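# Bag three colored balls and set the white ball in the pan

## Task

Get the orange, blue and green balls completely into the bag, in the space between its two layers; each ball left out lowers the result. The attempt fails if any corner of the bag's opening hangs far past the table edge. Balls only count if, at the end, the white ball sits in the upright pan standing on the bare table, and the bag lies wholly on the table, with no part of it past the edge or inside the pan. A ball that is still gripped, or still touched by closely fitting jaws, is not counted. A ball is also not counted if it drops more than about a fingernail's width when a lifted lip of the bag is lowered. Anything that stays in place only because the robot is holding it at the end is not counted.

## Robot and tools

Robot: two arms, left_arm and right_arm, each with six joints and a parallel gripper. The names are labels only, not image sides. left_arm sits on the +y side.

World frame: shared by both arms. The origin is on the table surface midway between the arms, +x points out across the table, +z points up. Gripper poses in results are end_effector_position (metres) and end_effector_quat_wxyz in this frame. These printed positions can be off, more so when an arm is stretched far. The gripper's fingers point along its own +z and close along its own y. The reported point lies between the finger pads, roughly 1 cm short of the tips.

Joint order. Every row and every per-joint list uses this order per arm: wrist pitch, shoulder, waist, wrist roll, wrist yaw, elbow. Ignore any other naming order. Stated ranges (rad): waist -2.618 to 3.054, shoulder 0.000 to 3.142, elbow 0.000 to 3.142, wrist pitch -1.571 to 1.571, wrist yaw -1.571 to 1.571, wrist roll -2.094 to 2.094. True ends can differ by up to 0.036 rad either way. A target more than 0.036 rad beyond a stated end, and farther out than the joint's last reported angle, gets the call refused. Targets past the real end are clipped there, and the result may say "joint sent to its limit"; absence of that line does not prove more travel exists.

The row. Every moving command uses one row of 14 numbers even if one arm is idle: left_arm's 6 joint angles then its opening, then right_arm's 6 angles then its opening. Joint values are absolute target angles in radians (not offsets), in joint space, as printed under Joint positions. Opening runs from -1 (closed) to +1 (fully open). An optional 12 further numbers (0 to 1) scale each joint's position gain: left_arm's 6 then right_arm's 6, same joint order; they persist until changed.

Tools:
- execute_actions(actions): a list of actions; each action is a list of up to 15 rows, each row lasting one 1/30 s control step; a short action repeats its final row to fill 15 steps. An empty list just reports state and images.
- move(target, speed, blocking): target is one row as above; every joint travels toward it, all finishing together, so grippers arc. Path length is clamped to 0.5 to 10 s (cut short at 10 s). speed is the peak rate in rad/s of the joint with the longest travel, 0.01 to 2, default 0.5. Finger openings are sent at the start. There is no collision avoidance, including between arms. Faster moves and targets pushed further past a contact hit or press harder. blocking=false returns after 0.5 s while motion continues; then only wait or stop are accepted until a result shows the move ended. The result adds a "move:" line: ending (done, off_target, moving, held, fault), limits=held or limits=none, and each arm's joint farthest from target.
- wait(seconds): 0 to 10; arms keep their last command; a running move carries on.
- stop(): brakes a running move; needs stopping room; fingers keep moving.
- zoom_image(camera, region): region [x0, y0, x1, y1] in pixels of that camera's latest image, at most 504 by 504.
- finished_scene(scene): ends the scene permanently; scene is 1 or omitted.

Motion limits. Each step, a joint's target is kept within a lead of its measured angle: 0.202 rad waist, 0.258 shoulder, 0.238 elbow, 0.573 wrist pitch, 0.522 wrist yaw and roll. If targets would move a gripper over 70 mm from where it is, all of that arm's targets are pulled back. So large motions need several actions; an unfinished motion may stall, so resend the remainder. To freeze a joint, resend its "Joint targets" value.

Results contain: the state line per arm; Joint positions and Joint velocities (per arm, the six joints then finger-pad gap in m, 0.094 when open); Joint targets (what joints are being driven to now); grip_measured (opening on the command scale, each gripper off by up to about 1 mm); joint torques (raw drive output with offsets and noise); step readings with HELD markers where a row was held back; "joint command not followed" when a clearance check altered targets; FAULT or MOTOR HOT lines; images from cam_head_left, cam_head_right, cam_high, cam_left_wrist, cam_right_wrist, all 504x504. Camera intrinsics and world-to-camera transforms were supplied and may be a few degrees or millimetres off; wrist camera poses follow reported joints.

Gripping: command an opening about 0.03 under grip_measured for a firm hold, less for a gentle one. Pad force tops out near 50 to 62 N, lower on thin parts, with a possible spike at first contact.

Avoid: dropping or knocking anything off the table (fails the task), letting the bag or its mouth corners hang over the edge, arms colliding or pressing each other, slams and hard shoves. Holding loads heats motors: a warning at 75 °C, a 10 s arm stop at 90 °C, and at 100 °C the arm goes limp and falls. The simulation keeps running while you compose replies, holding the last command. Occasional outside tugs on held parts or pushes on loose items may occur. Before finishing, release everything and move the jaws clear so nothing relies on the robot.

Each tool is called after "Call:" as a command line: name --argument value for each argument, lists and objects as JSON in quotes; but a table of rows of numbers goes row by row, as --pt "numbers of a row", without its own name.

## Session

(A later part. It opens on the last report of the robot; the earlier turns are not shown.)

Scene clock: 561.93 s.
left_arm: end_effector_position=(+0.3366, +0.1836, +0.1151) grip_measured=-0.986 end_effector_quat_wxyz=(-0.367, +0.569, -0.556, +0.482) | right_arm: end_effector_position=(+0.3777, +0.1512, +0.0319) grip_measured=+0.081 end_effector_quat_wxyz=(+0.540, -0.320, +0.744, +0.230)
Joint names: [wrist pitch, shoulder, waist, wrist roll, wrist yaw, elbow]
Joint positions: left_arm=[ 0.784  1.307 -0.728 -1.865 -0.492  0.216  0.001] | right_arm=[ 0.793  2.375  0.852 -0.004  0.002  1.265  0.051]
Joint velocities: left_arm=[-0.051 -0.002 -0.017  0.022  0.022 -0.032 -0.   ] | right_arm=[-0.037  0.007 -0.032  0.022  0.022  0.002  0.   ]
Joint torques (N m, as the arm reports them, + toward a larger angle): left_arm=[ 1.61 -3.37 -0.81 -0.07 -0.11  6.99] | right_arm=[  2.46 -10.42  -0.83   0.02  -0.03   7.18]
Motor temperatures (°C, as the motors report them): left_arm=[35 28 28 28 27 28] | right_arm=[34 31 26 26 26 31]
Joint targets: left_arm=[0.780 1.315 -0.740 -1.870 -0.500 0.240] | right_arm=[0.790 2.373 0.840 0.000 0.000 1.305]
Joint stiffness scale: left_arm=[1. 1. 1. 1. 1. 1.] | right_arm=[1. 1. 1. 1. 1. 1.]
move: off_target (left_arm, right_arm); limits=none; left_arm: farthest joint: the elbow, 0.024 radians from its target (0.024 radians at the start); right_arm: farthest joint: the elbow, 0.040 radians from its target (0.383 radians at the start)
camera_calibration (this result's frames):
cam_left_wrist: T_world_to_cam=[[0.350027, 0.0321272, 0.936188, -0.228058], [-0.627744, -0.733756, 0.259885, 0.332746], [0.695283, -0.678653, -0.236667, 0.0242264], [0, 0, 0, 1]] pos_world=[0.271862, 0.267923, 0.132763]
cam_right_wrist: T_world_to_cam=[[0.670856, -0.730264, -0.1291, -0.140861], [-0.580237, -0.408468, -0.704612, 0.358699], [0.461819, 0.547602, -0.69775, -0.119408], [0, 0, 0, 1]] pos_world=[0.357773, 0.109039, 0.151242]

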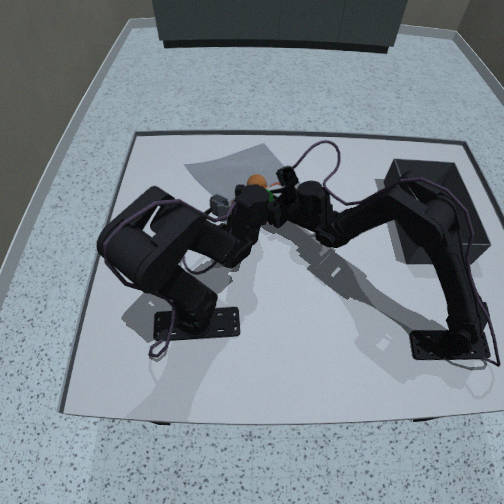

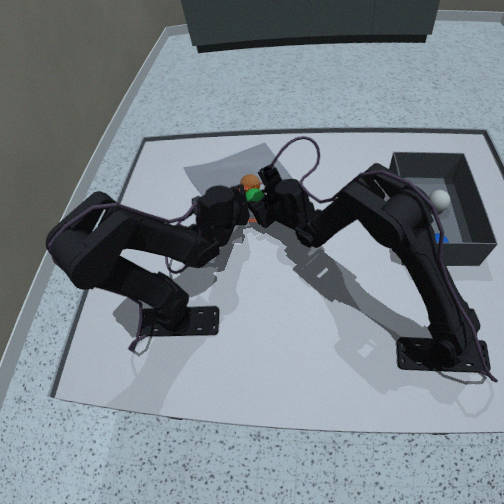

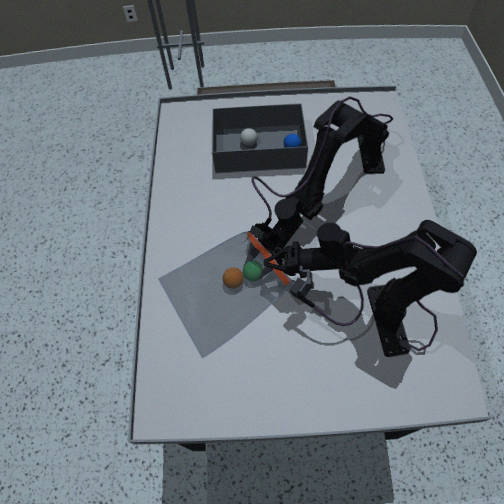

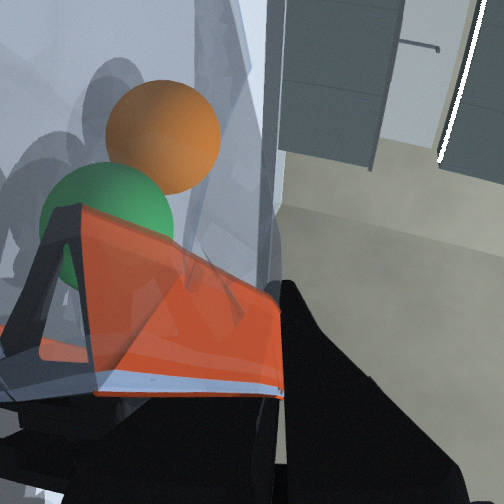

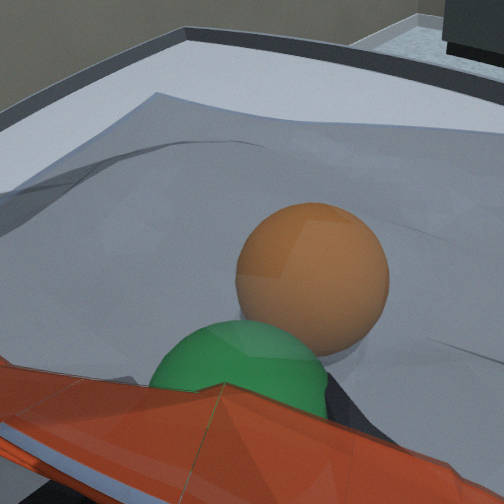

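Call:
execute_actions --actions '[[[0.78,1.315,-0.74,-1.87,-0.5,0.24,-1,0.78,2.373,0.84,0,0,1.305,0.2]],[[0.78,1.315,-0.74,-1.87,-0.5,0.24,-1,0.78,2.373,0.84,0,0,1.305,0.35]]]'

Call:
move --target '[0.78,1.315,-0.74,-1.87,-0.5,0.24,-1,0.918,2.12,0.86,0,0,0.87,0.35]' --speed 0.2

Scene clock: 566.00 s.
left_arm: end_effector_position=(+0.3366, +0.1836, +0.1151) grip_measured=-0.986 end_effector_quat_wxyz=(-0.367, +0.569, -0.556, +0.482) | right_arm: end_effector_position=(+0.3773, +0.1508, +0.0299) grip_measured=+0.347 end_effector_quat_wxyz=(+0.537, -0.321, +0.746, +0.228)
Joint names: [wrist pitch, shoulder, waist, wrist roll, wrist yaw, elbow]
Joint positions: left_arm=[ 0.784  1.307 -0.728 -1.865 -0.492  0.216  0.001] | right_arm=[ 0.785  2.375  0.852 -0.004  0.002  1.265  0.063]
Joint velocities: left_arm=[ 0.022 -0.002  0.007  0.022  0.022  0.007 -0.001] | right_arm=[-0.037 -0.007 -0.002  0.022 -0.022  0.002 -0.001]
Joint torques (N m, as the arm reports them, + toward a larger angle): left_arm=[ 1.6  -3.4  -0.83 -0.08 -0.12  6.96] | right_arm=[  2.43 -10.4   -0.82   0.01  -0.03   7.18]
Motor temperatures (°C, as the motors report them): left_arm=[35 28 28 28 27 28] | right_arm=[34 32 26 26 26 32]
Joint targets: left_arm=[0.780 1.315 -0.740 -1.870 -0.500 0.240] | right_arm=[0.780 2.373 0.840 0.000 0.000 1.305]
Joint stiffness scale: left_arm=[1. 1. 1. 1. 1. 1.] | right_arm=[1. 1. 1. 1. 1. 1.]
Step readings (joint positions; steps 1 to 15: 1st action; 16 to 30: 2nd action):
0: left_arm=[0.784 1.307 -0.728 -1.865 -0.492 0.216] | right_arm=[0.793 2.375 0.852 -0.004 0.002 1.265]
1: left_arm=[0.784 1.307 -0.728 -1.865 -0.492 0.216] | right_arm=[0.792 2.375 0.852 -0.004 0.002 1.265]
2: left_arm=[0.784 1.307 -0.728 -1.865 -0.492 0.216] | right_arm=[0.791 2.375 0.852 -0.004 0.002 1.265]
4: left_arm=[0.784 1.307 -0.728 -1.865 -0.492 0.216] | right_arm=[0.788 2.375 0.852 -0.004 0.002 1.265]
8: left_arm=[0.784 1.307 -0.728 -1.865 -0.492 0.216] | right_arm=[0.788 2.375 0.852 -0.004 0.002 1.265]
15: left_arm=[0.784 1.307 -0.728 -1.865 -0.492 0.216] | right_arm=[0.788 2.375 0.852 -0.004 0.002 1.265]
16: left_arm=[0.784 1.307 -0.728 -1.865 -0.492 0.216] | right_arm=[0.787 2.375 0.852 -0.004 0.002 1.265]
17: left_arm=[0.784 1.307 -0.728 -1.865 -0.492 0.216] | right_arm=[0.787 2.375 0.852 -0.004 0.002 1.265]
19: left_arm=[0.784 1.307 -0.728 -1.865 -0.492 0.216] | right_arm=[0.786 2.375 0.852 -0.004 0.002 1.265]
23: left_arm=[0.784 1.307 -0.728 -1.865 -0.492 0.216] | right_arm=[0.785 2.375 0.852 -0.004 0.002 1.265]
30: Joint positions above
camera_calibration (this result's frames):
cam_left_wrist: T_world_to_cam=[[0.350027, 0.0321272, 0.936188, -0.228058], [-0.627744, -0.733756, 0.259885, 0.332746], [0.695283, -0.678653, -0.236667, 0.0242264], [0, 0, 0, 1]] pos_world=[0.271862, 0.267923, 0.132763]
cam_right_wrist: T_world_to_cam=[[0.669989, -0.731097, -0.128886, -0.140715], [-0.584525, -0.412493, -0.698698, 0.358894], [0.457652, 0.543457, -0.703711, -0.117943], [0, 0, 0, 1]] pos_world=[0.358037, 0.109262, 0.149624]

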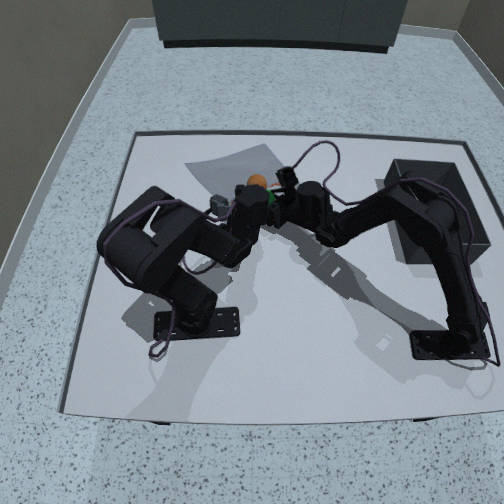

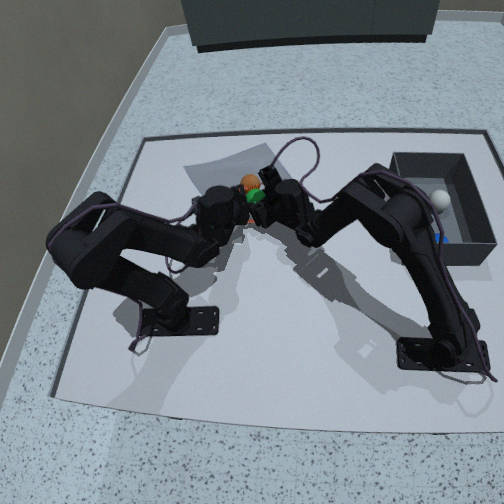

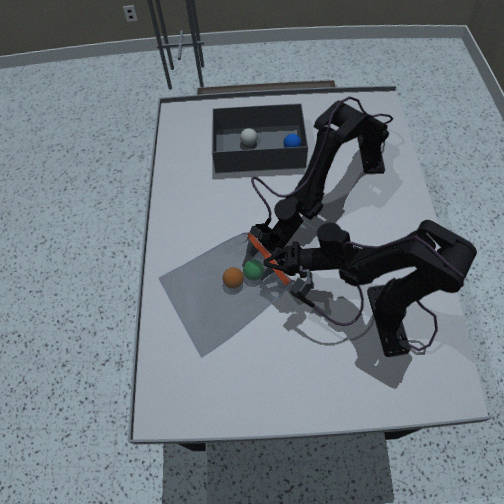

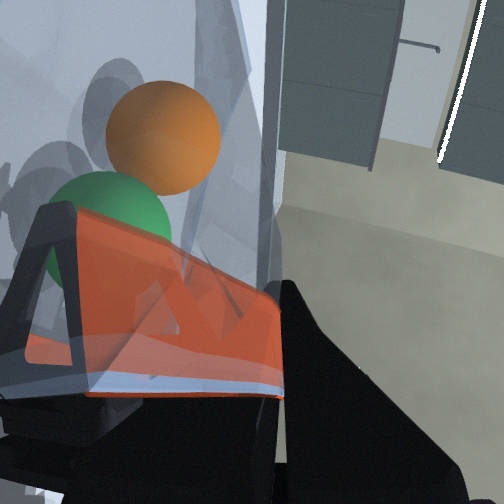

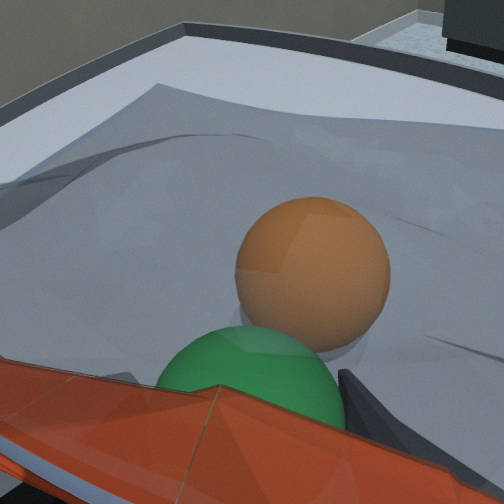

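Scene clock: 568.43 s.
left_arm: end_effector_position=(+0.3366, +0.1836, +0.1151) grip_measured=-0.986 end_effector_quat_wxyz=(-0.367, +0.569, -0.556, +0.482) | right_arm: end_effector_position=(+0.3228, +0.0934, +0.0394) grip_measured=+0.347 end_effector_quat_wxyz=(+0.525, -0.325, +0.754, +0.223)
Joint names: [wrist pitch, shoulder, waist, wrist roll, wrist yaw, elbow]
Joint positions: left_arm=[ 0.784  1.307 -0.728 -1.865 -0.492  0.216  0.001] | right_arm=[ 0.9    2.145  0.852 -0.004  0.002  0.89   0.063]
Joint velocities: left_arm=[ 0.051 -0.002  0.002 -0.051  0.007  0.007 -0.   ] | right_arm=[-0.037  0.002  0.012 -0.051 -0.154 -0.007  0.001]
Joint torques (N m, as the arm reports them, + toward a larger angle): left_arm=[ 1.61 -3.38 -0.76 -0.09 -0.1   7.02] | right_arm=[  2.67 -10.16   0.56   0.01  -0.03   2.88]
Motor temperatures (°C, as the motors report them): left_arm=[35 28 28 28 27 28] | right_arm=[34 32 26 26 26 31]
Joint targets: left_arm=[0.780 1.315 -0.740 -1.870 -0.500 0.240] | right_arm=[0.918 2.120 0.860 0.000 -0.000 0.870]
Joint stiffness scale: left_arm=[1. 1. 1. 1. 1. 1.] | right_arm=[1. 1. 1. 1. 1. 1.]
move: off_target (left_arm, right_arm); limits=none; left_arm: farthest joint: the elbow, 0.024 radians from its target (0.024 radians at the start); right_arm: farthest joint: the shoulder, 0.025 radians from its target (0.255 radians at the start)
camera_calibration (this result's frames):
cam_left_wrist: T_world_to_cam=[[0.350027, 0.0321272, 0.936188, -0.228058], [-0.627744, -0.733756, 0.259885, 0.332746], [0.695283, -0.678653, -0.236667, 0.0242264], [0, 0, 0, 1]] pos_world=[0.271862, 0.267923, 0.132763]
cam_right_wrist: T_world_to_cam=[[0.667236, -0.733996, -0.126672, -0.14386], [-0.599337, -0.42809, -0.676413, 0.315403], [0.442257, 0.527246, -0.725548, -0.0478455], [0, 0, 0, 1]] pos_world=[0.306181, 0.0546551, 0.160406]

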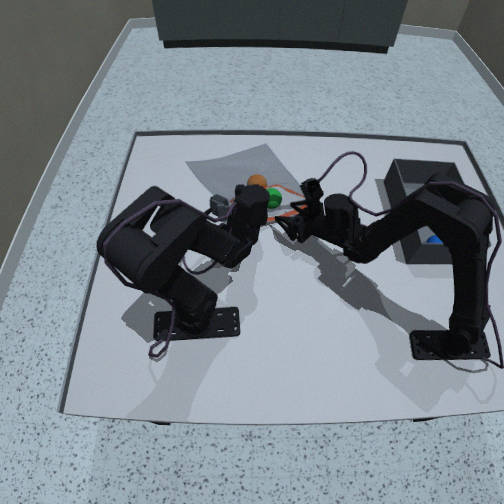

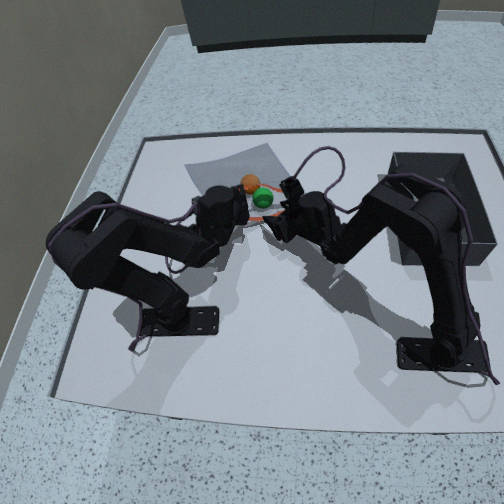

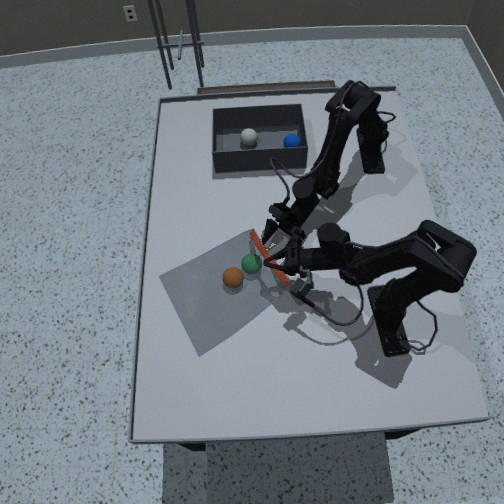

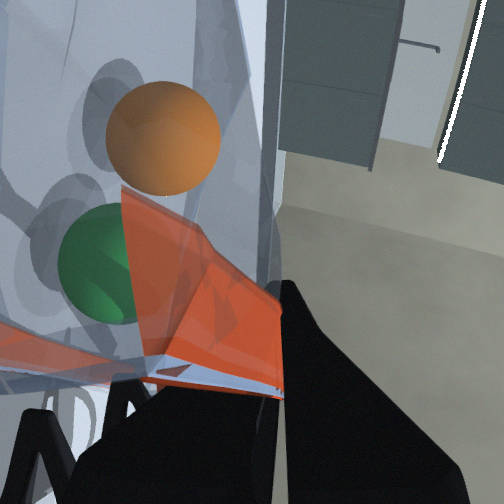

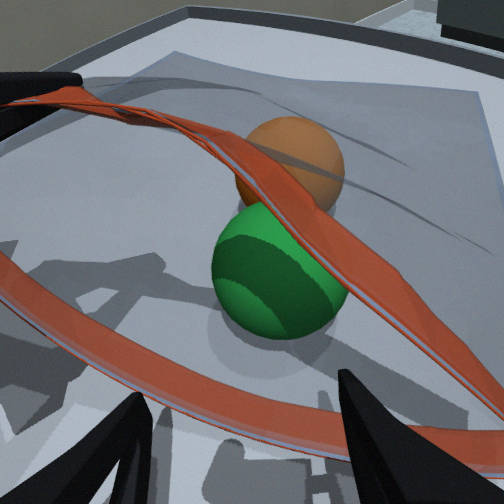

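Call:
move --target '[0.51,1.15,-0.74,-1.87,-0.5,0.355,-1,1.0,1.8,0.8,0,0,0.51,0.5]' --speed 0.15

Scene clock: 591.47 s.
left_arm: end_effector_position=(+0.3426, +0.1792, +0.1500) grip_measured=-0.986 end_effector_quat_wxyz=(-0.367, +0.569, -0.557, +0.481) | right_arm: end_effector_position=(+0.2790, +0.0216, +0.0793) grip_measured=+0.497 end_effector_quat_wxyz=(+0.547, -0.305, +0.748, +0.220)
Joint names: [wrist pitch, shoulder, waist, wrist roll, wrist yaw, elbow]
Joint positions: left_arm=[ 0.529  1.169 -0.728 -1.865 -0.492  0.33   0.001] | right_arm=[ 0.982  1.822  0.813 -0.004  0.002  0.53   0.07 ]
Joint velocities: left_arm=[ 0.037 -0.007 -0.007 -0.007  0.022  0.002  0.001] | right_arm=[-0.007  0.012  0.002 -0.037 -0.095  0.007 -0.001]
Joint torques (N m, as the arm reports them, + toward a larger angle): left_arm=[ 1.47 -5.52 -0.79 -0.07 -0.11  7.84] | right_arm=[ 2.69 -7.51 -0.82  0.01 -0.04  2.74]
Motor temperatures (°C, as the motors report them): left_arm=[35 28 28 28 27 28] | right_arm=[36 33 26 26 26 31]
Joint targets: left_arm=[0.510 1.150 -0.740 -1.870 -0.500 0.355] | right_arm=[1.000 1.800 0.800 -0.000 0.000 0.510]
Joint stiffness scale: left_arm=[1. 1. 1. 1. 1. 1.] | right_arm=[1. 1. 1. 1. 1. 1.]
move: off_target (left_arm, right_arm); limits=none; left_arm: farthest joint: the elbow, 0.025 radians from its target (0.139 radians at the start); right_arm: farthest joint: the shoulder, 0.022 radians from its target (0.345 radians at the start)
camera_calibration (this result's frames):
cam_left_wrist: T_world_to_cam=[[0.352326, 0.030433, 0.935382, -0.263057], [-0.627105, -0.734227, 0.260097, 0.324027], [0.694698, -0.678222, -0.239603, 0.025905], [0, 0, 0, 1]] pos_world=[0.277885, 0.263484, 0.167987]
cam_right_wrist: T_world_to_cam=[[0.641773, -0.755823, -0.129845, -0.154515], [-0.593307, -0.38206, -0.708532, 0.28531], [0.485916, 0.531754, -0.693631, 0.023606], [0, 0, 0, 1]] pos_world=[0.25697, -0.0203331, 0.198462]

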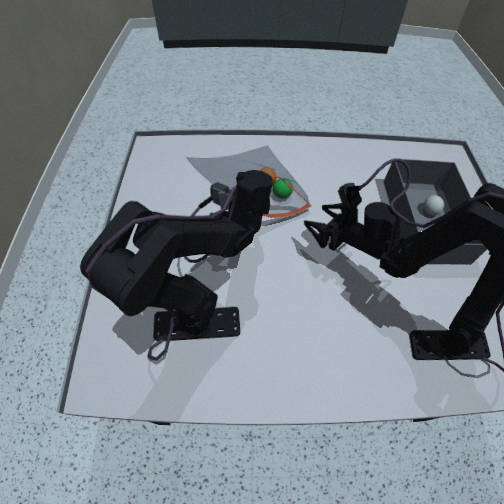

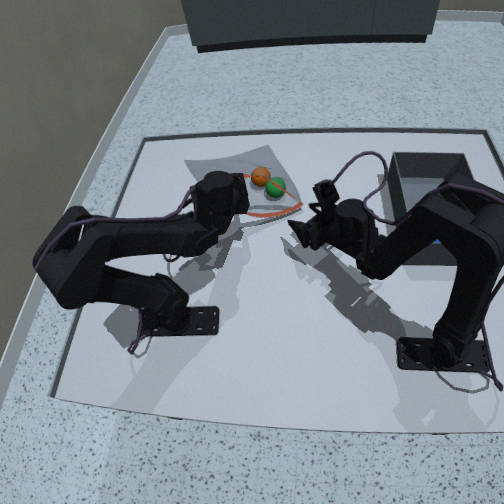

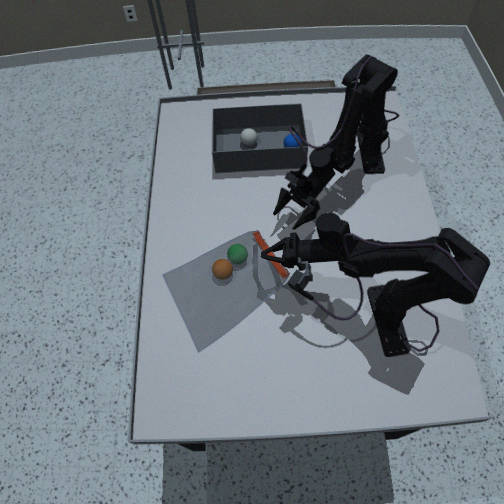

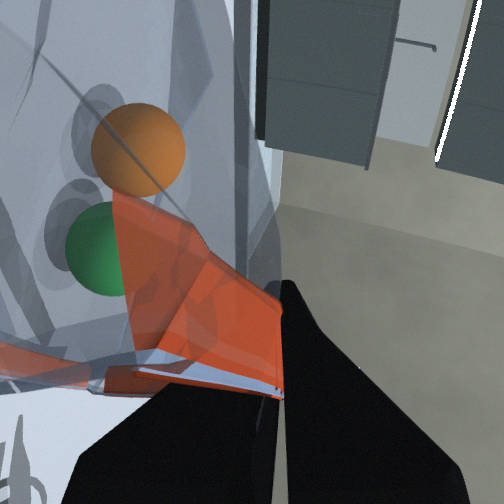

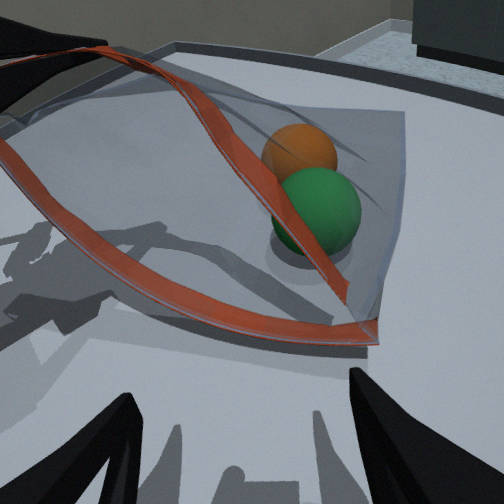

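Call:
move --target '[0.24,0.985,-0.74,-1.87,-0.5,0.474,-1,-0.6,1.5,0.5,0,0,1.23,0.6]' --speed 0.5

Scene clock: 597.60 s.
left_arm: end_effector_position=(+0.3376, +0.1829, +0.1959) grip_measured=-0.986 end_effector_quat_wxyz=(-0.368, +0.568, -0.554, +0.485) | right_arm: end_effector_position=(+0.3218, -0.1059, +0.1618) grip_measured=+0.597 end_effector_quat_wxyz=(+0.310, -0.222, +0.922, +0.072)
Joint names: [wrist pitch, shoulder, waist, wrist roll, wrist yaw, elbow]
Joint positions: left_arm=[ 0.258  1.004 -0.728 -1.865 -0.492  0.448  0.001] | right_arm=[-0.595  1.519  0.511 -0.004  0.002  1.191  0.075]
Joint velocities: left_arm=[-0.022 -0.002 -0.022 -0.007  0.007 -0.012 -0.   ] | right_arm=[-0.007 -0.002 -0.002 -0.051 -0.022 -0.012  0.001]
Joint torques (N m, as the arm reports them, + toward a larger angle): left_arm=[ 1.49 -4.79 -0.78 -0.07 -0.11  8.5 ] | right_arm=[ 1.89 -6.8  -0.72  0.02 -0.03  8.27]
Motor temperatures (°C, as the motors report them): left_arm=[35 28 28 28 27 29] | right_arm=[35 32 26 26 26 31]
Joint targets: left_arm=[0.240 0.985 -0.740 -1.870 -0.500 0.474] | right_arm=[-0.600 1.500 0.500 0.000 0.000 1.230]
Joint stiffness scale: left_arm=[1. 1. 1. 1. 1. 1.] | right_arm=[1. 1. 1. 1. 1. 1.]
move: off_target (left_arm, right_arm); limits=none; left_arm: farthest joint: the elbow, 0.026 radians from its target (0.144 radians at the start); right_arm: farthest joint: the elbow, 0.039 radians from its target (0.700 radians at the start)
camera_calibration (this result's frames):
cam_left_wrist: T_world_to_cam=[[0.343695, 0.0367938, 0.93836, -0.303225], [-0.629497, -0.732464, 0.259288, 0.312286], [0.696855, -0.679811, -0.228582, 0.0403068], [0, 0, 0, 1]] pos_world=[0.272712, 0.267296, 0.212776]
cam_right_wrist: T_world_to_cam=[[0.332415, -0.940702, -0.0676741, -0.197638], [-0.931225, -0.316005, -0.18155, 0.350847], [0.149399, 0.12337, -0.98105, 0.239339], [0, 0, 0, 1]] pos_world=[0.356658, -0.104576, 0.285125]

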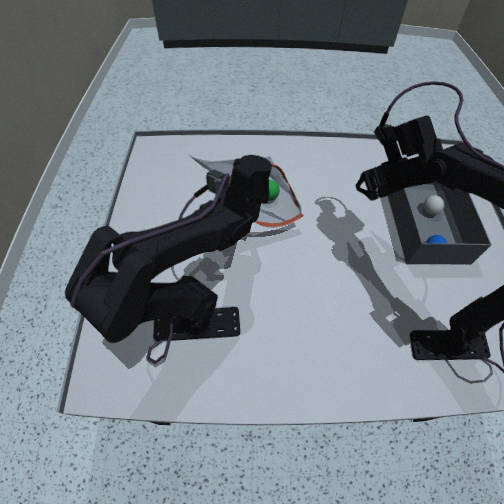

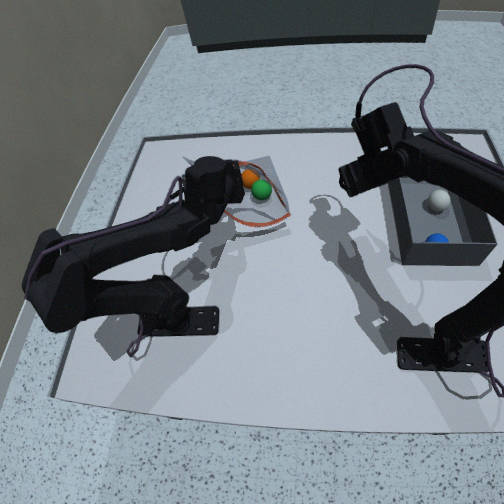

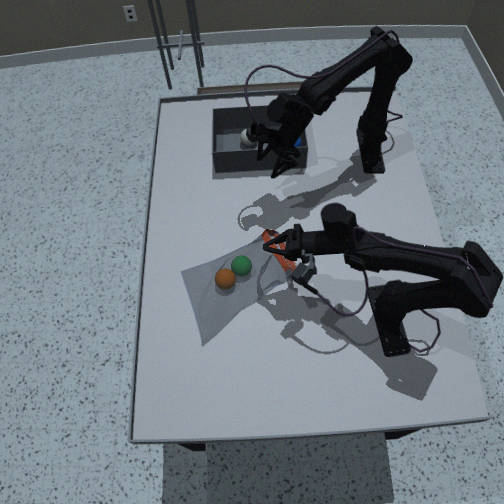

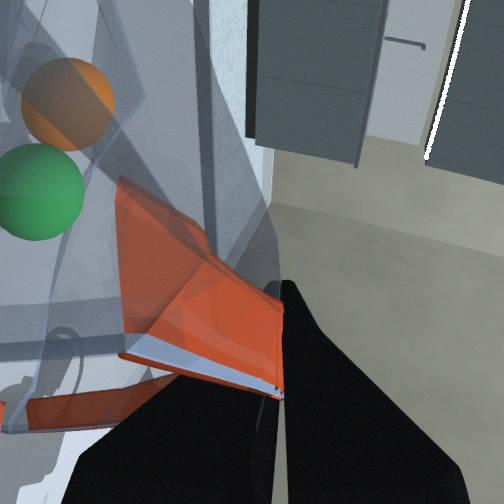

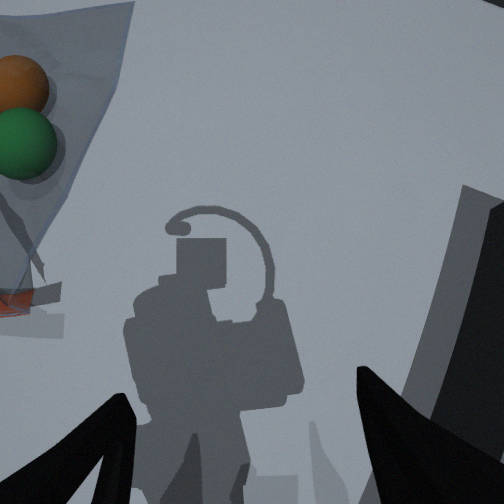

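Call:
move --target '[0.24,0.985,-0.74,-1.87,-0.5,0.474,-1,-1.54,1.763,-0.08,0,0,1.645,0.6]' --speed 0.5

Scene clock: 608.47 s.
left_arm: end_effector_position=(+0.3376, +0.1829, +0.1959) grip_measured=-0.986 end_effector_quat_wxyz=(-0.368, +0.568, -0.554, +0.485) | right_arm: end_effector_position=(+0.2488, -0.3236, +0.1521) grip_measured=+0.597 end_effector_quat_wxyz=(-0.059, +0.055, +0.997, +0.003)
Joint names: [wrist pitch, shoulder, waist, wrist roll, wrist yaw, elbow]
Joint positions: left_arm=[ 0.258  1.004 -0.728 -1.865 -0.492  0.448  0.001] | right_arm=[-1.531  1.761 -0.074 -0.004  0.001  1.604  0.075]
Joint velocities: left_arm=[ 0.022 -0.007 -0.007 -0.022 -0.051  0.002  0.   ] | right_arm=[-0.037 -0.002 -0.017 -0.051  0.066  0.022  0.001]
Joint torques (N m, as the arm reports them, + toward a larger angle): left_arm=[ 1.49 -4.8  -0.81 -0.07 -0.12  8.5 ] | right_arm=[ 0.41 -6.12 -0.42  0.02 -0.03  7.4 ]
Motor temperatures (°C, as the motors report them): left_arm=[35 28 28 28 27 29] | right_arm=[34 32 26 26 26 32]
Joint targets: left_arm=[0.240 0.985 -0.740 -1.870 -0.500 0.474] | right_arm=[-1.540 1.763 -0.080 -0.000 -0.000 1.645]
Joint stiffness scale: left_arm=[1. 1. 1. 1. 1. 1.] | right_arm=[1. 1. 1. 1. 1. 1.]
move: off_target (left_arm, right_arm); limits=none; left_arm: farthest joint: the elbow, 0.026 radians from its target (0.026 radians at the start); right_arm: farthest joint: the elbow, 0.041 radians from its target (0.454 radians at the start)
camera_calibration (this result's frames):
cam_left_wrist: T_world_to_cam=[[0.343983, 0.0365815, 0.938263, -0.30318], [-0.629418, -0.732522, 0.259315, 0.312284], [0.696785, -0.679759, -0.22895, 0.0403988], [0, 0, 0, 1]] pos_world=[0.272697, 0.267307, 0.212732]
cam_right_wrist: T_world_to_cam=[[-0.252558, -0.966749, 0.0401315, -0.258093], [-0.806394, 0.233226, 0.543447, 0.248742], [-0.534736, 0.10489, -0.838484, 0.410104], [0, 0, 0, 1]] pos_world=[0.354698, -0.35054, 0.219046]

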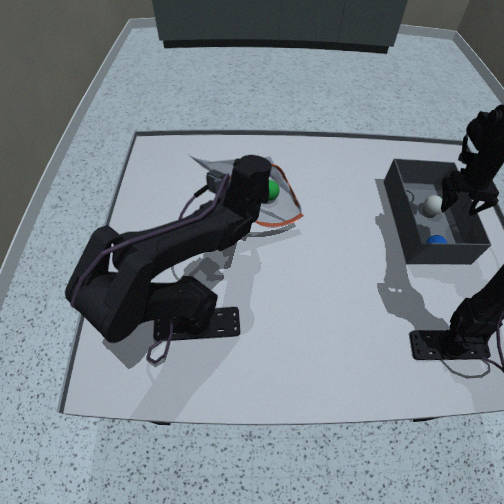

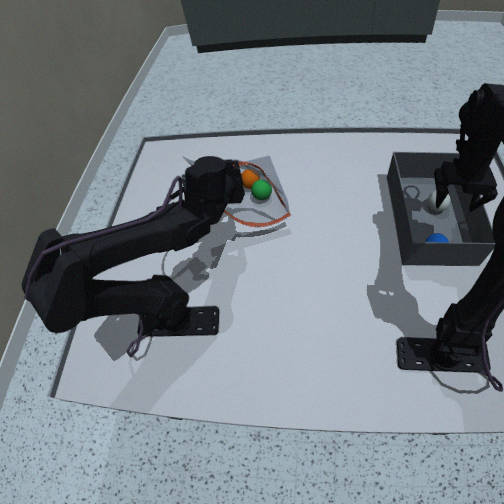

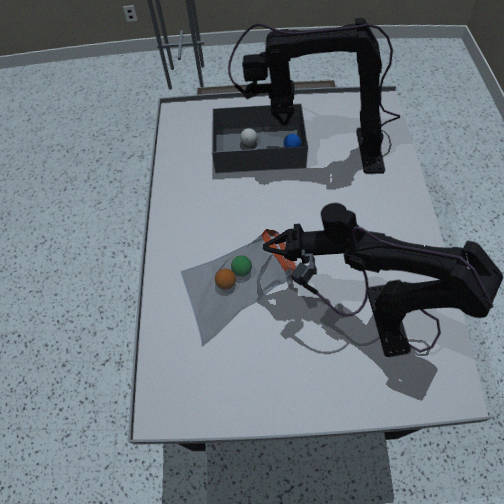

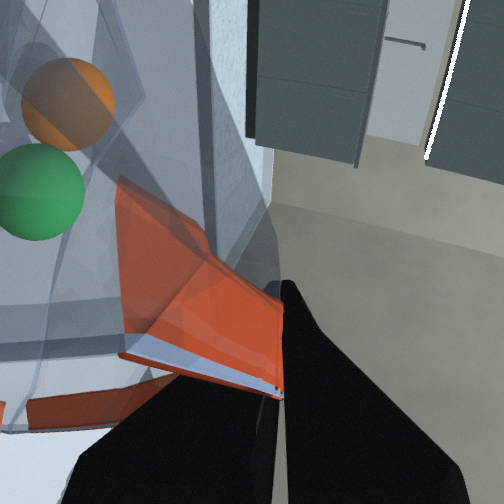

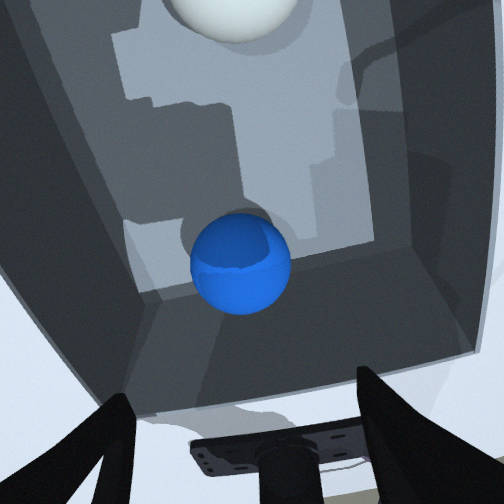

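Call:
move --target '[0.24,0.985,-0.74,-1.87,-0.5,0.474,-1,-1.1,1.815,-0.08,0,0,1.167,0.6]' --speed 0.2

Call:
zoom_image --camera "cam_high" --region '[200, 90, 320, 180]'

Scene clock: 617.00 s.
left_arm: end_effector_position=(+0.3376, +0.1829, +0.1959) grip_measured=-0.986 end_effector_quat_wxyz=(-0.368, +0.568, -0.554, +0.485) | right_arm: end_effector_position=(+0.2306, -0.3215, +0.0336) grip_measured=+0.597 end_effector_quat_wxyz=(-0.087, +0.055, +0.995, +0.004)
Joint names: [wrist pitch, shoulder, waist, wrist roll, wrist yaw, elbow]
Joint positions: left_arm=[ 0.258  1.004 -0.728 -1.865 -0.492  0.448  0.001] | right_arm=[-1.113  1.816 -0.074 -0.004  0.001  1.183  0.075]
Joint velocities: left_arm=[ 0.007  0.007 -0.002  0.051  0.037 -0.007  0.001] | right_arm=[ 0.022  0.002  0.012  0.022  0.022  0.012 -0.   ]
Joint torques (N m, as the arm reports them, + toward a larger angle): left_arm=[ 1.49 -4.75 -0.77 -0.07 -0.11  8.48] | right_arm=[ 0.53 -6.38 -0.41  0.02 -0.03  3.45]
Motor temperatures (°C, as the motors report them): left_arm=[35 28 28 28 27 29] | right_arm=[32 31 26 26 26 32]
Joint targets: left_arm=[0.240 0.985 -0.740 -1.870 -0.500 0.474] | right_arm=[-1.100 1.815 -0.080 0.000 -0.000 1.167]
Joint stiffness scale: left_arm=[1. 1. 1. 1. 1. 1.] | right_arm=[1. 1. 1. 1. 1. 1.]
move: off_target (left_arm); limits=none; left_arm: farthest joint: the elbow, 0.026 radians from its target (0.026 radians at the start); right_arm: farthest joint: the elbow, 0.016 radians from its target (0.437 radians at the start)
camera_calibration (this result's frames):
cam_left_wrist: T_world_to_cam=[[0.343983, 0.0365815, 0.938263, -0.30318], [-0.629418, -0.732522, 0.259315, 0.312284], [0.696785, -0.679759, -0.22895, 0.0403988], [0, 0, 0, 1]] pos_world=[0.272697, 0.267307, 0.212732]
cam_right_wrist: T_world_to_cam=[[-0.25005, -0.967038, 0.0480923, -0.256851], [-0.774172, 0.229517, 0.589898, 0.287759], [-0.581492, 0.110272, -0.806044, 0.312232], [0, 0, 0, 1]] pos_world=[0.34011, -0.348861, 0.0942768]

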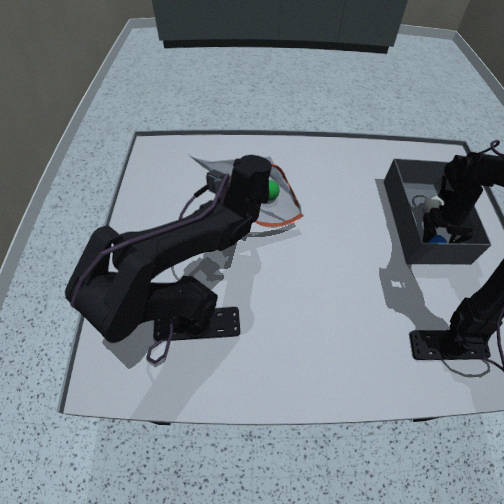

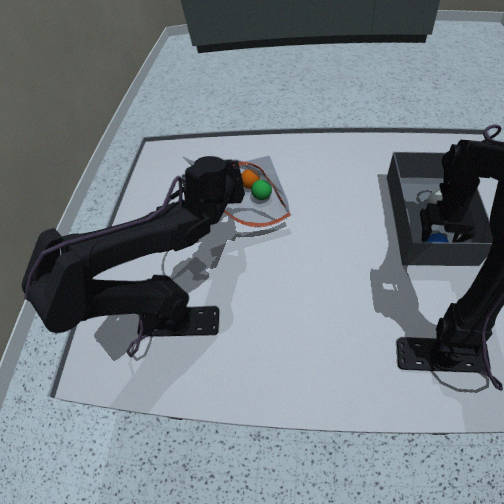

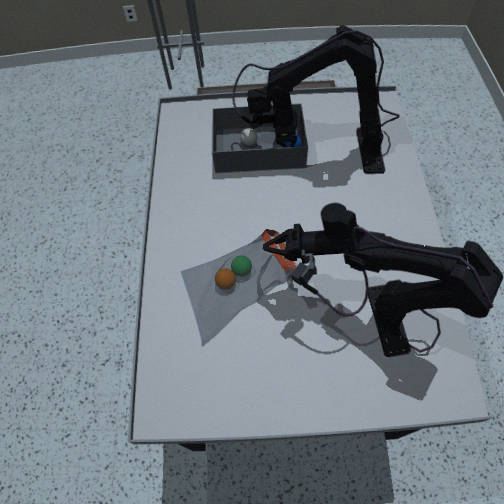

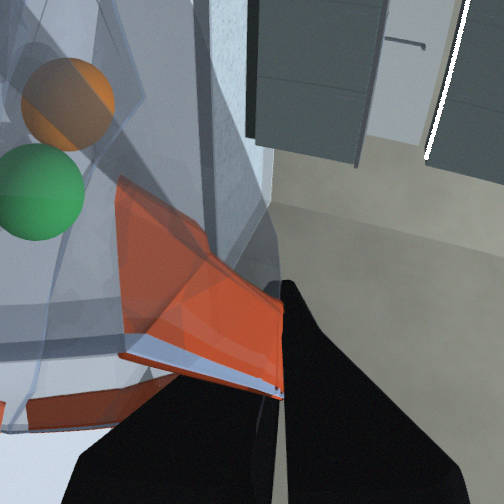

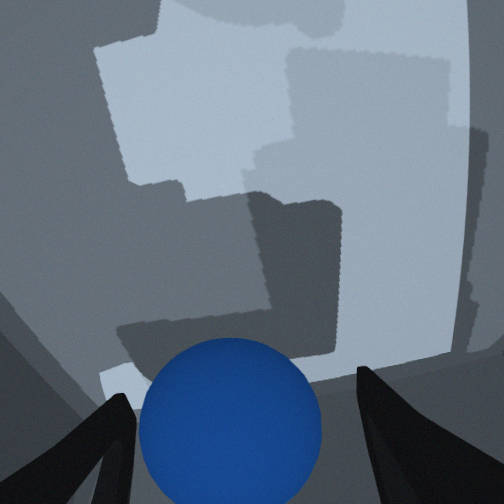

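Region (200, 90, 320, 180) of cam_high's 504x504 image, scaled by 4.200, with more detail than that image has; it fills the top 378 rows of this view, and the rest is white.

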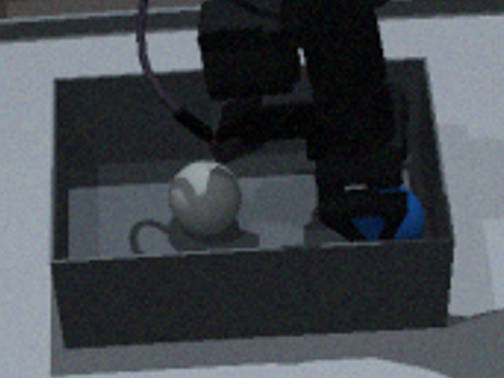

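Shift 7 mm back, slight +y, then close.

Call:
execute_actions --actions '[[[0.24,0.985,-0.74,-1.87,-0.5,0.474,-1,-1.12,1.815,-0.07,0,0,1.167,0.5],[0.24,0.985,-0.74,-1.87,-0.5,0.474,-1,-1.13,1.815,-0.06,0,0,1.167,0.5],[0.24,0.985,-0.74,-1.87,-0.5,0.474,-1,-1.14,1.815,-0.053,0,0,1.167,0.5],[0.24,0.985,-0.74,-1.87,-0.5,0.474,-1,-1.152,1.815,-0.053,0,0,1.167,0.5]],[[0.24,0.985,-0.74,-1.87,-0.5,0.474,-1,-1.152,1.815,-0.053,0,0,1.167,0.3]],[[0.24,0.985,-0.74,-1.87,-0.5,0.474,-1,-1.152,1.815,-0.053,0,0,1.167,0.19]],[[0.24,0.985,-0.74,-1.87,-0.5,0.474,-1,-1.152,1.815,-0.053,0,0,1.167,0.12]]]'

Scene clock: 624.57 s.
left_arm: end_effector_position=(+0.3376, +0.1829, +0.1959) grip_measured=-0.986 end_effector_quat_wxyz=(-0.368, +0.568, -0.554, +0.485) | right_arm: end_effector_position=(+0.2235, -0.3182, +0.0350) grip_measured=+0.127 end_effector_quat_wxyz=(-0.102, +0.051, +0.993, +0.005)
Joint names: [wrist pitch, shoulder, waist, wrist roll, wrist yaw, elbow]
Joint positions: left_arm=[ 0.258  1.004 -0.728 -1.865 -0.492  0.448  0.001] | right_arm=[-1.143  1.816 -0.064 -0.004  0.001  1.183  0.053]
Joint velocities: left_arm=[ 0.051 -0.007 -0.002  0.022  0.022 -0.002 -0.   ] | right_arm=[ 0.037 -0.012 -0.017  0.051  0.007 -0.007 -0.   ]
Joint torques (N m, as the arm reports them, + toward a larger angle): left_arm=[ 1.47 -4.78 -0.8  -0.08 -0.12  8.52] | right_arm=[ 0.23 -6.35  0.81  0.02 -0.03  3.42]
Motor temperatures (°C, as the motors report them): left_arm=[35 28 28 28 27 29] | right_arm=[32 31 26 26 26 31]
Joint targets: left_arm=[0.240 0.985 -0.740 -1.870 -0.500 0.474] | right_arm=[-1.152 1.815 -0.053 0.000 0.000 1.167]
Joint stiffness scale: left_arm=[1. 1. 1. 1. 1. 1.] | right_arm=[1. 1. 1. 1. 1. 1.]
Step readings (joint positions; steps 1 to 15: 1st action; 16 to 30: 2nd action; 31 to 45: 3rd action; 46 to 60: 4th action):
0: left_arm=[0.258 1.004 -0.728 -1.865 -0.492 0.448] | right_arm=[-1.113 1.816 -0.074 -0.004 0.001 1.183]
1: left_arm=[0.258 1.004 -0.728 -1.865 -0.492 0.448] | right_arm=[-1.113 1.816 -0.074 -0.004 0.001 1.183]
2: left_arm=[0.258 1.004 -0.728 -1.865 -0.492 0.448] | right_arm=[-1.113 1.816 -0.074 -0.004 0.001 1.183]
4: left_arm=[0.258 1.004 -0.728 -1.865 -0.492 0.448] | right_arm=[-1.120 1.816 -0.071 -0.004 0.001 1.183]
8: left_arm=[0.258 1.004 -0.728 -1.865 -0.492 0.448] | right_arm=[-1.135 1.816 -0.065 -0.004 0.001 1.183]
15: left_arm=[0.258 1.004 -0.728 -1.865 -0.492 0.448] | right_arm=[-1.142 1.816 -0.064 -0.004 0.001 1.183]
16: left_arm=[0.258 1.004 -0.728 -1.865 -0.492 0.448] | right_arm=[-1.142 1.816 -0.064 -0.004 0.001 1.183]
17: left_arm=[0.258 1.004 -0.728 -1.865 -0.492 0.448] | right_arm=[-1.142 1.816 -0.064 -0.004 0.001 1.183]
19: left_arm=[0.258 1.004 -0.728 -1.865 -0.492 0.448] | right_arm=[-1.143 1.816 -0.064 -0.004 0.001 1.183]
23: left_arm=[0.258 1.004 -0.728 -1.865 -0.492 0.448] | right_arm=[-1.143 1.816 -0.064 -0.004 0.001 1.183]
30: left_arm=[0.258 1.004 -0.728 -1.865 -0.492 0.448] | right_arm=[-1.143 1.816 -0.064 -0.004 0.001 1.183]
31: left_arm=[0.258 1.004 -0.728 -1.865 -0.492 0.448] | right_arm=[-1.143 1.816 -0.064 -0.004 0.001 1.183]
32: left_arm=[0.258 1.004 -0.728 -1.865 -0.492 0.448] | right_arm=[-1.143 1.816 -0.064 -0.004 0.001 1.183]
34: left_arm=[0.258 1.004 -0.728 -1.865 -0.492 0.448] | right_arm=[-1.143 1.816 -0.064 -0.004 0.001 1.183]
38: left_arm=[0.258 1.004 -0.728 -1.865 -0.492 0.448] | right_arm=[-1.143 1.816 -0.064 -0.004 0.001 1.183]
45: left_arm=[0.258 1.004 -0.728 -1.865 -0.492 0.448] | right_arm=[-1.143 1.816 -0.064 -0.004 0.001 1.183]
46: left_arm=[0.258 1.004 -0.728 -1.865 -0.492 0.448] | right_arm=[-1.143 1.816 -0.064 -0.004 0.001 1.183]
47: left_arm=[0.258 1.004 -0.728 -1.865 -0.492 0.448] | right_arm=[-1.143 1.816 -0.064 -0.004 0.001 1.183]
49: left_arm=[0.258 1.004 -0.728 -1.865 -0.492 0.448] | right_arm=[-1.143 1.816 -0.064 -0.004 0.001 1.183]
53: left_arm=[0.258 1.004 -0.728 -1.865 -0.492 0.448] | right_arm=[-1.143 1.816 -0.064 -0.004 0.001 1.183]
60: Joint positions above
camera_calibration (this result's frames):
cam_left_wrist: T_world_to_cam=[[0.343983, 0.0365815, 0.938263, -0.30318], [-0.629418, -0.732522, 0.259315, 0.312284], [0.696785, -0.679759, -0.22895, 0.0403988], [0, 0, 0, 1]] pos_world=[0.272697, 0.267307, 0.212732]
cam_right_wrist: T_world_to_cam=[[-0.239683, -0.969446, 0.0522233, -0.258752], [-0.758206, 0.22051, 0.613595, 0.273451], [-0.606363, 0.107472, -0.787892, 0.312953], [0, 0, 0, 1]] pos_world=[0.335077, -0.344779, 0.0922976]

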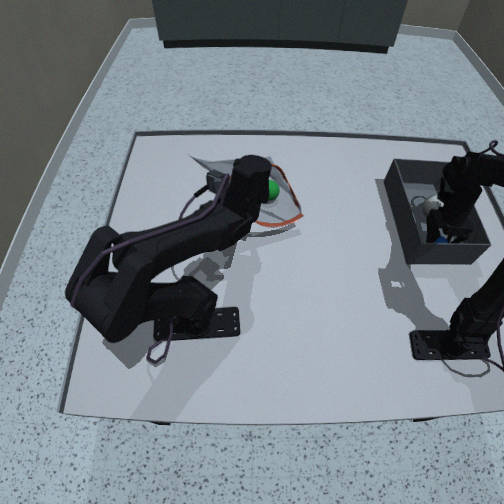

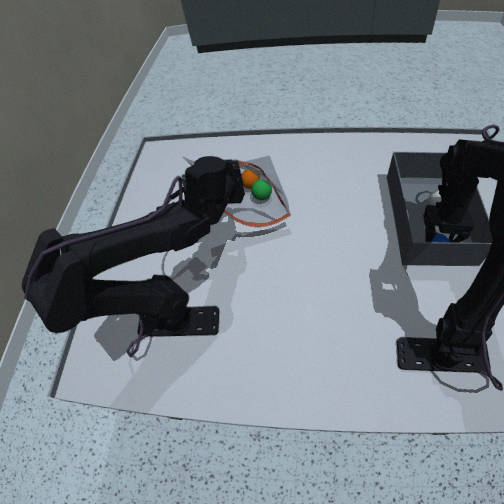

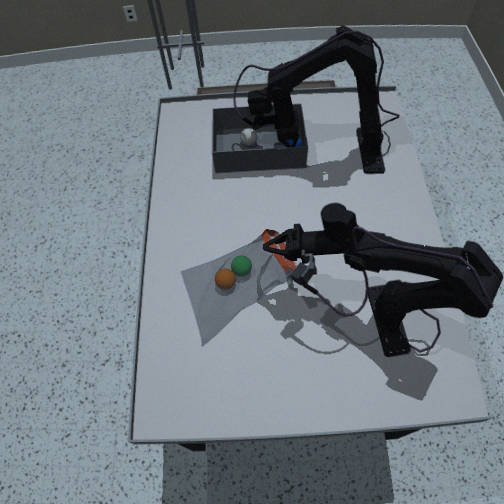

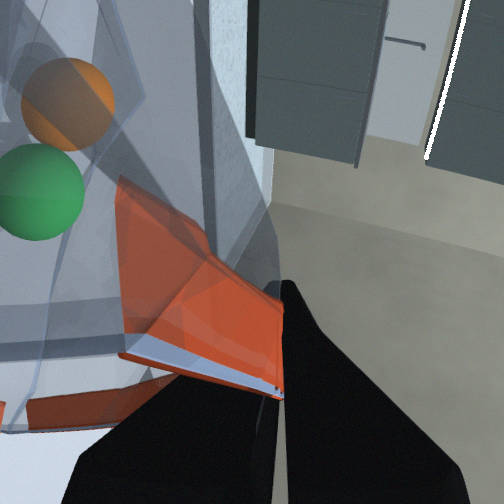

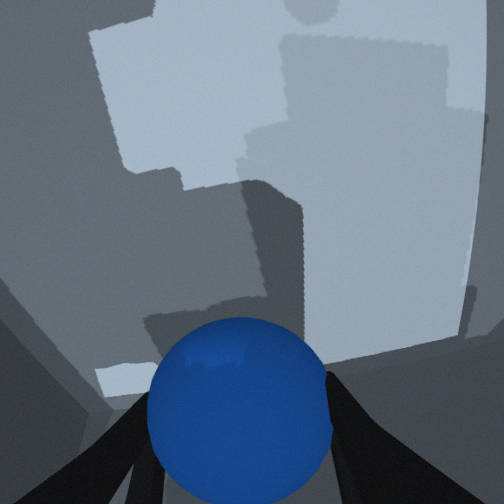

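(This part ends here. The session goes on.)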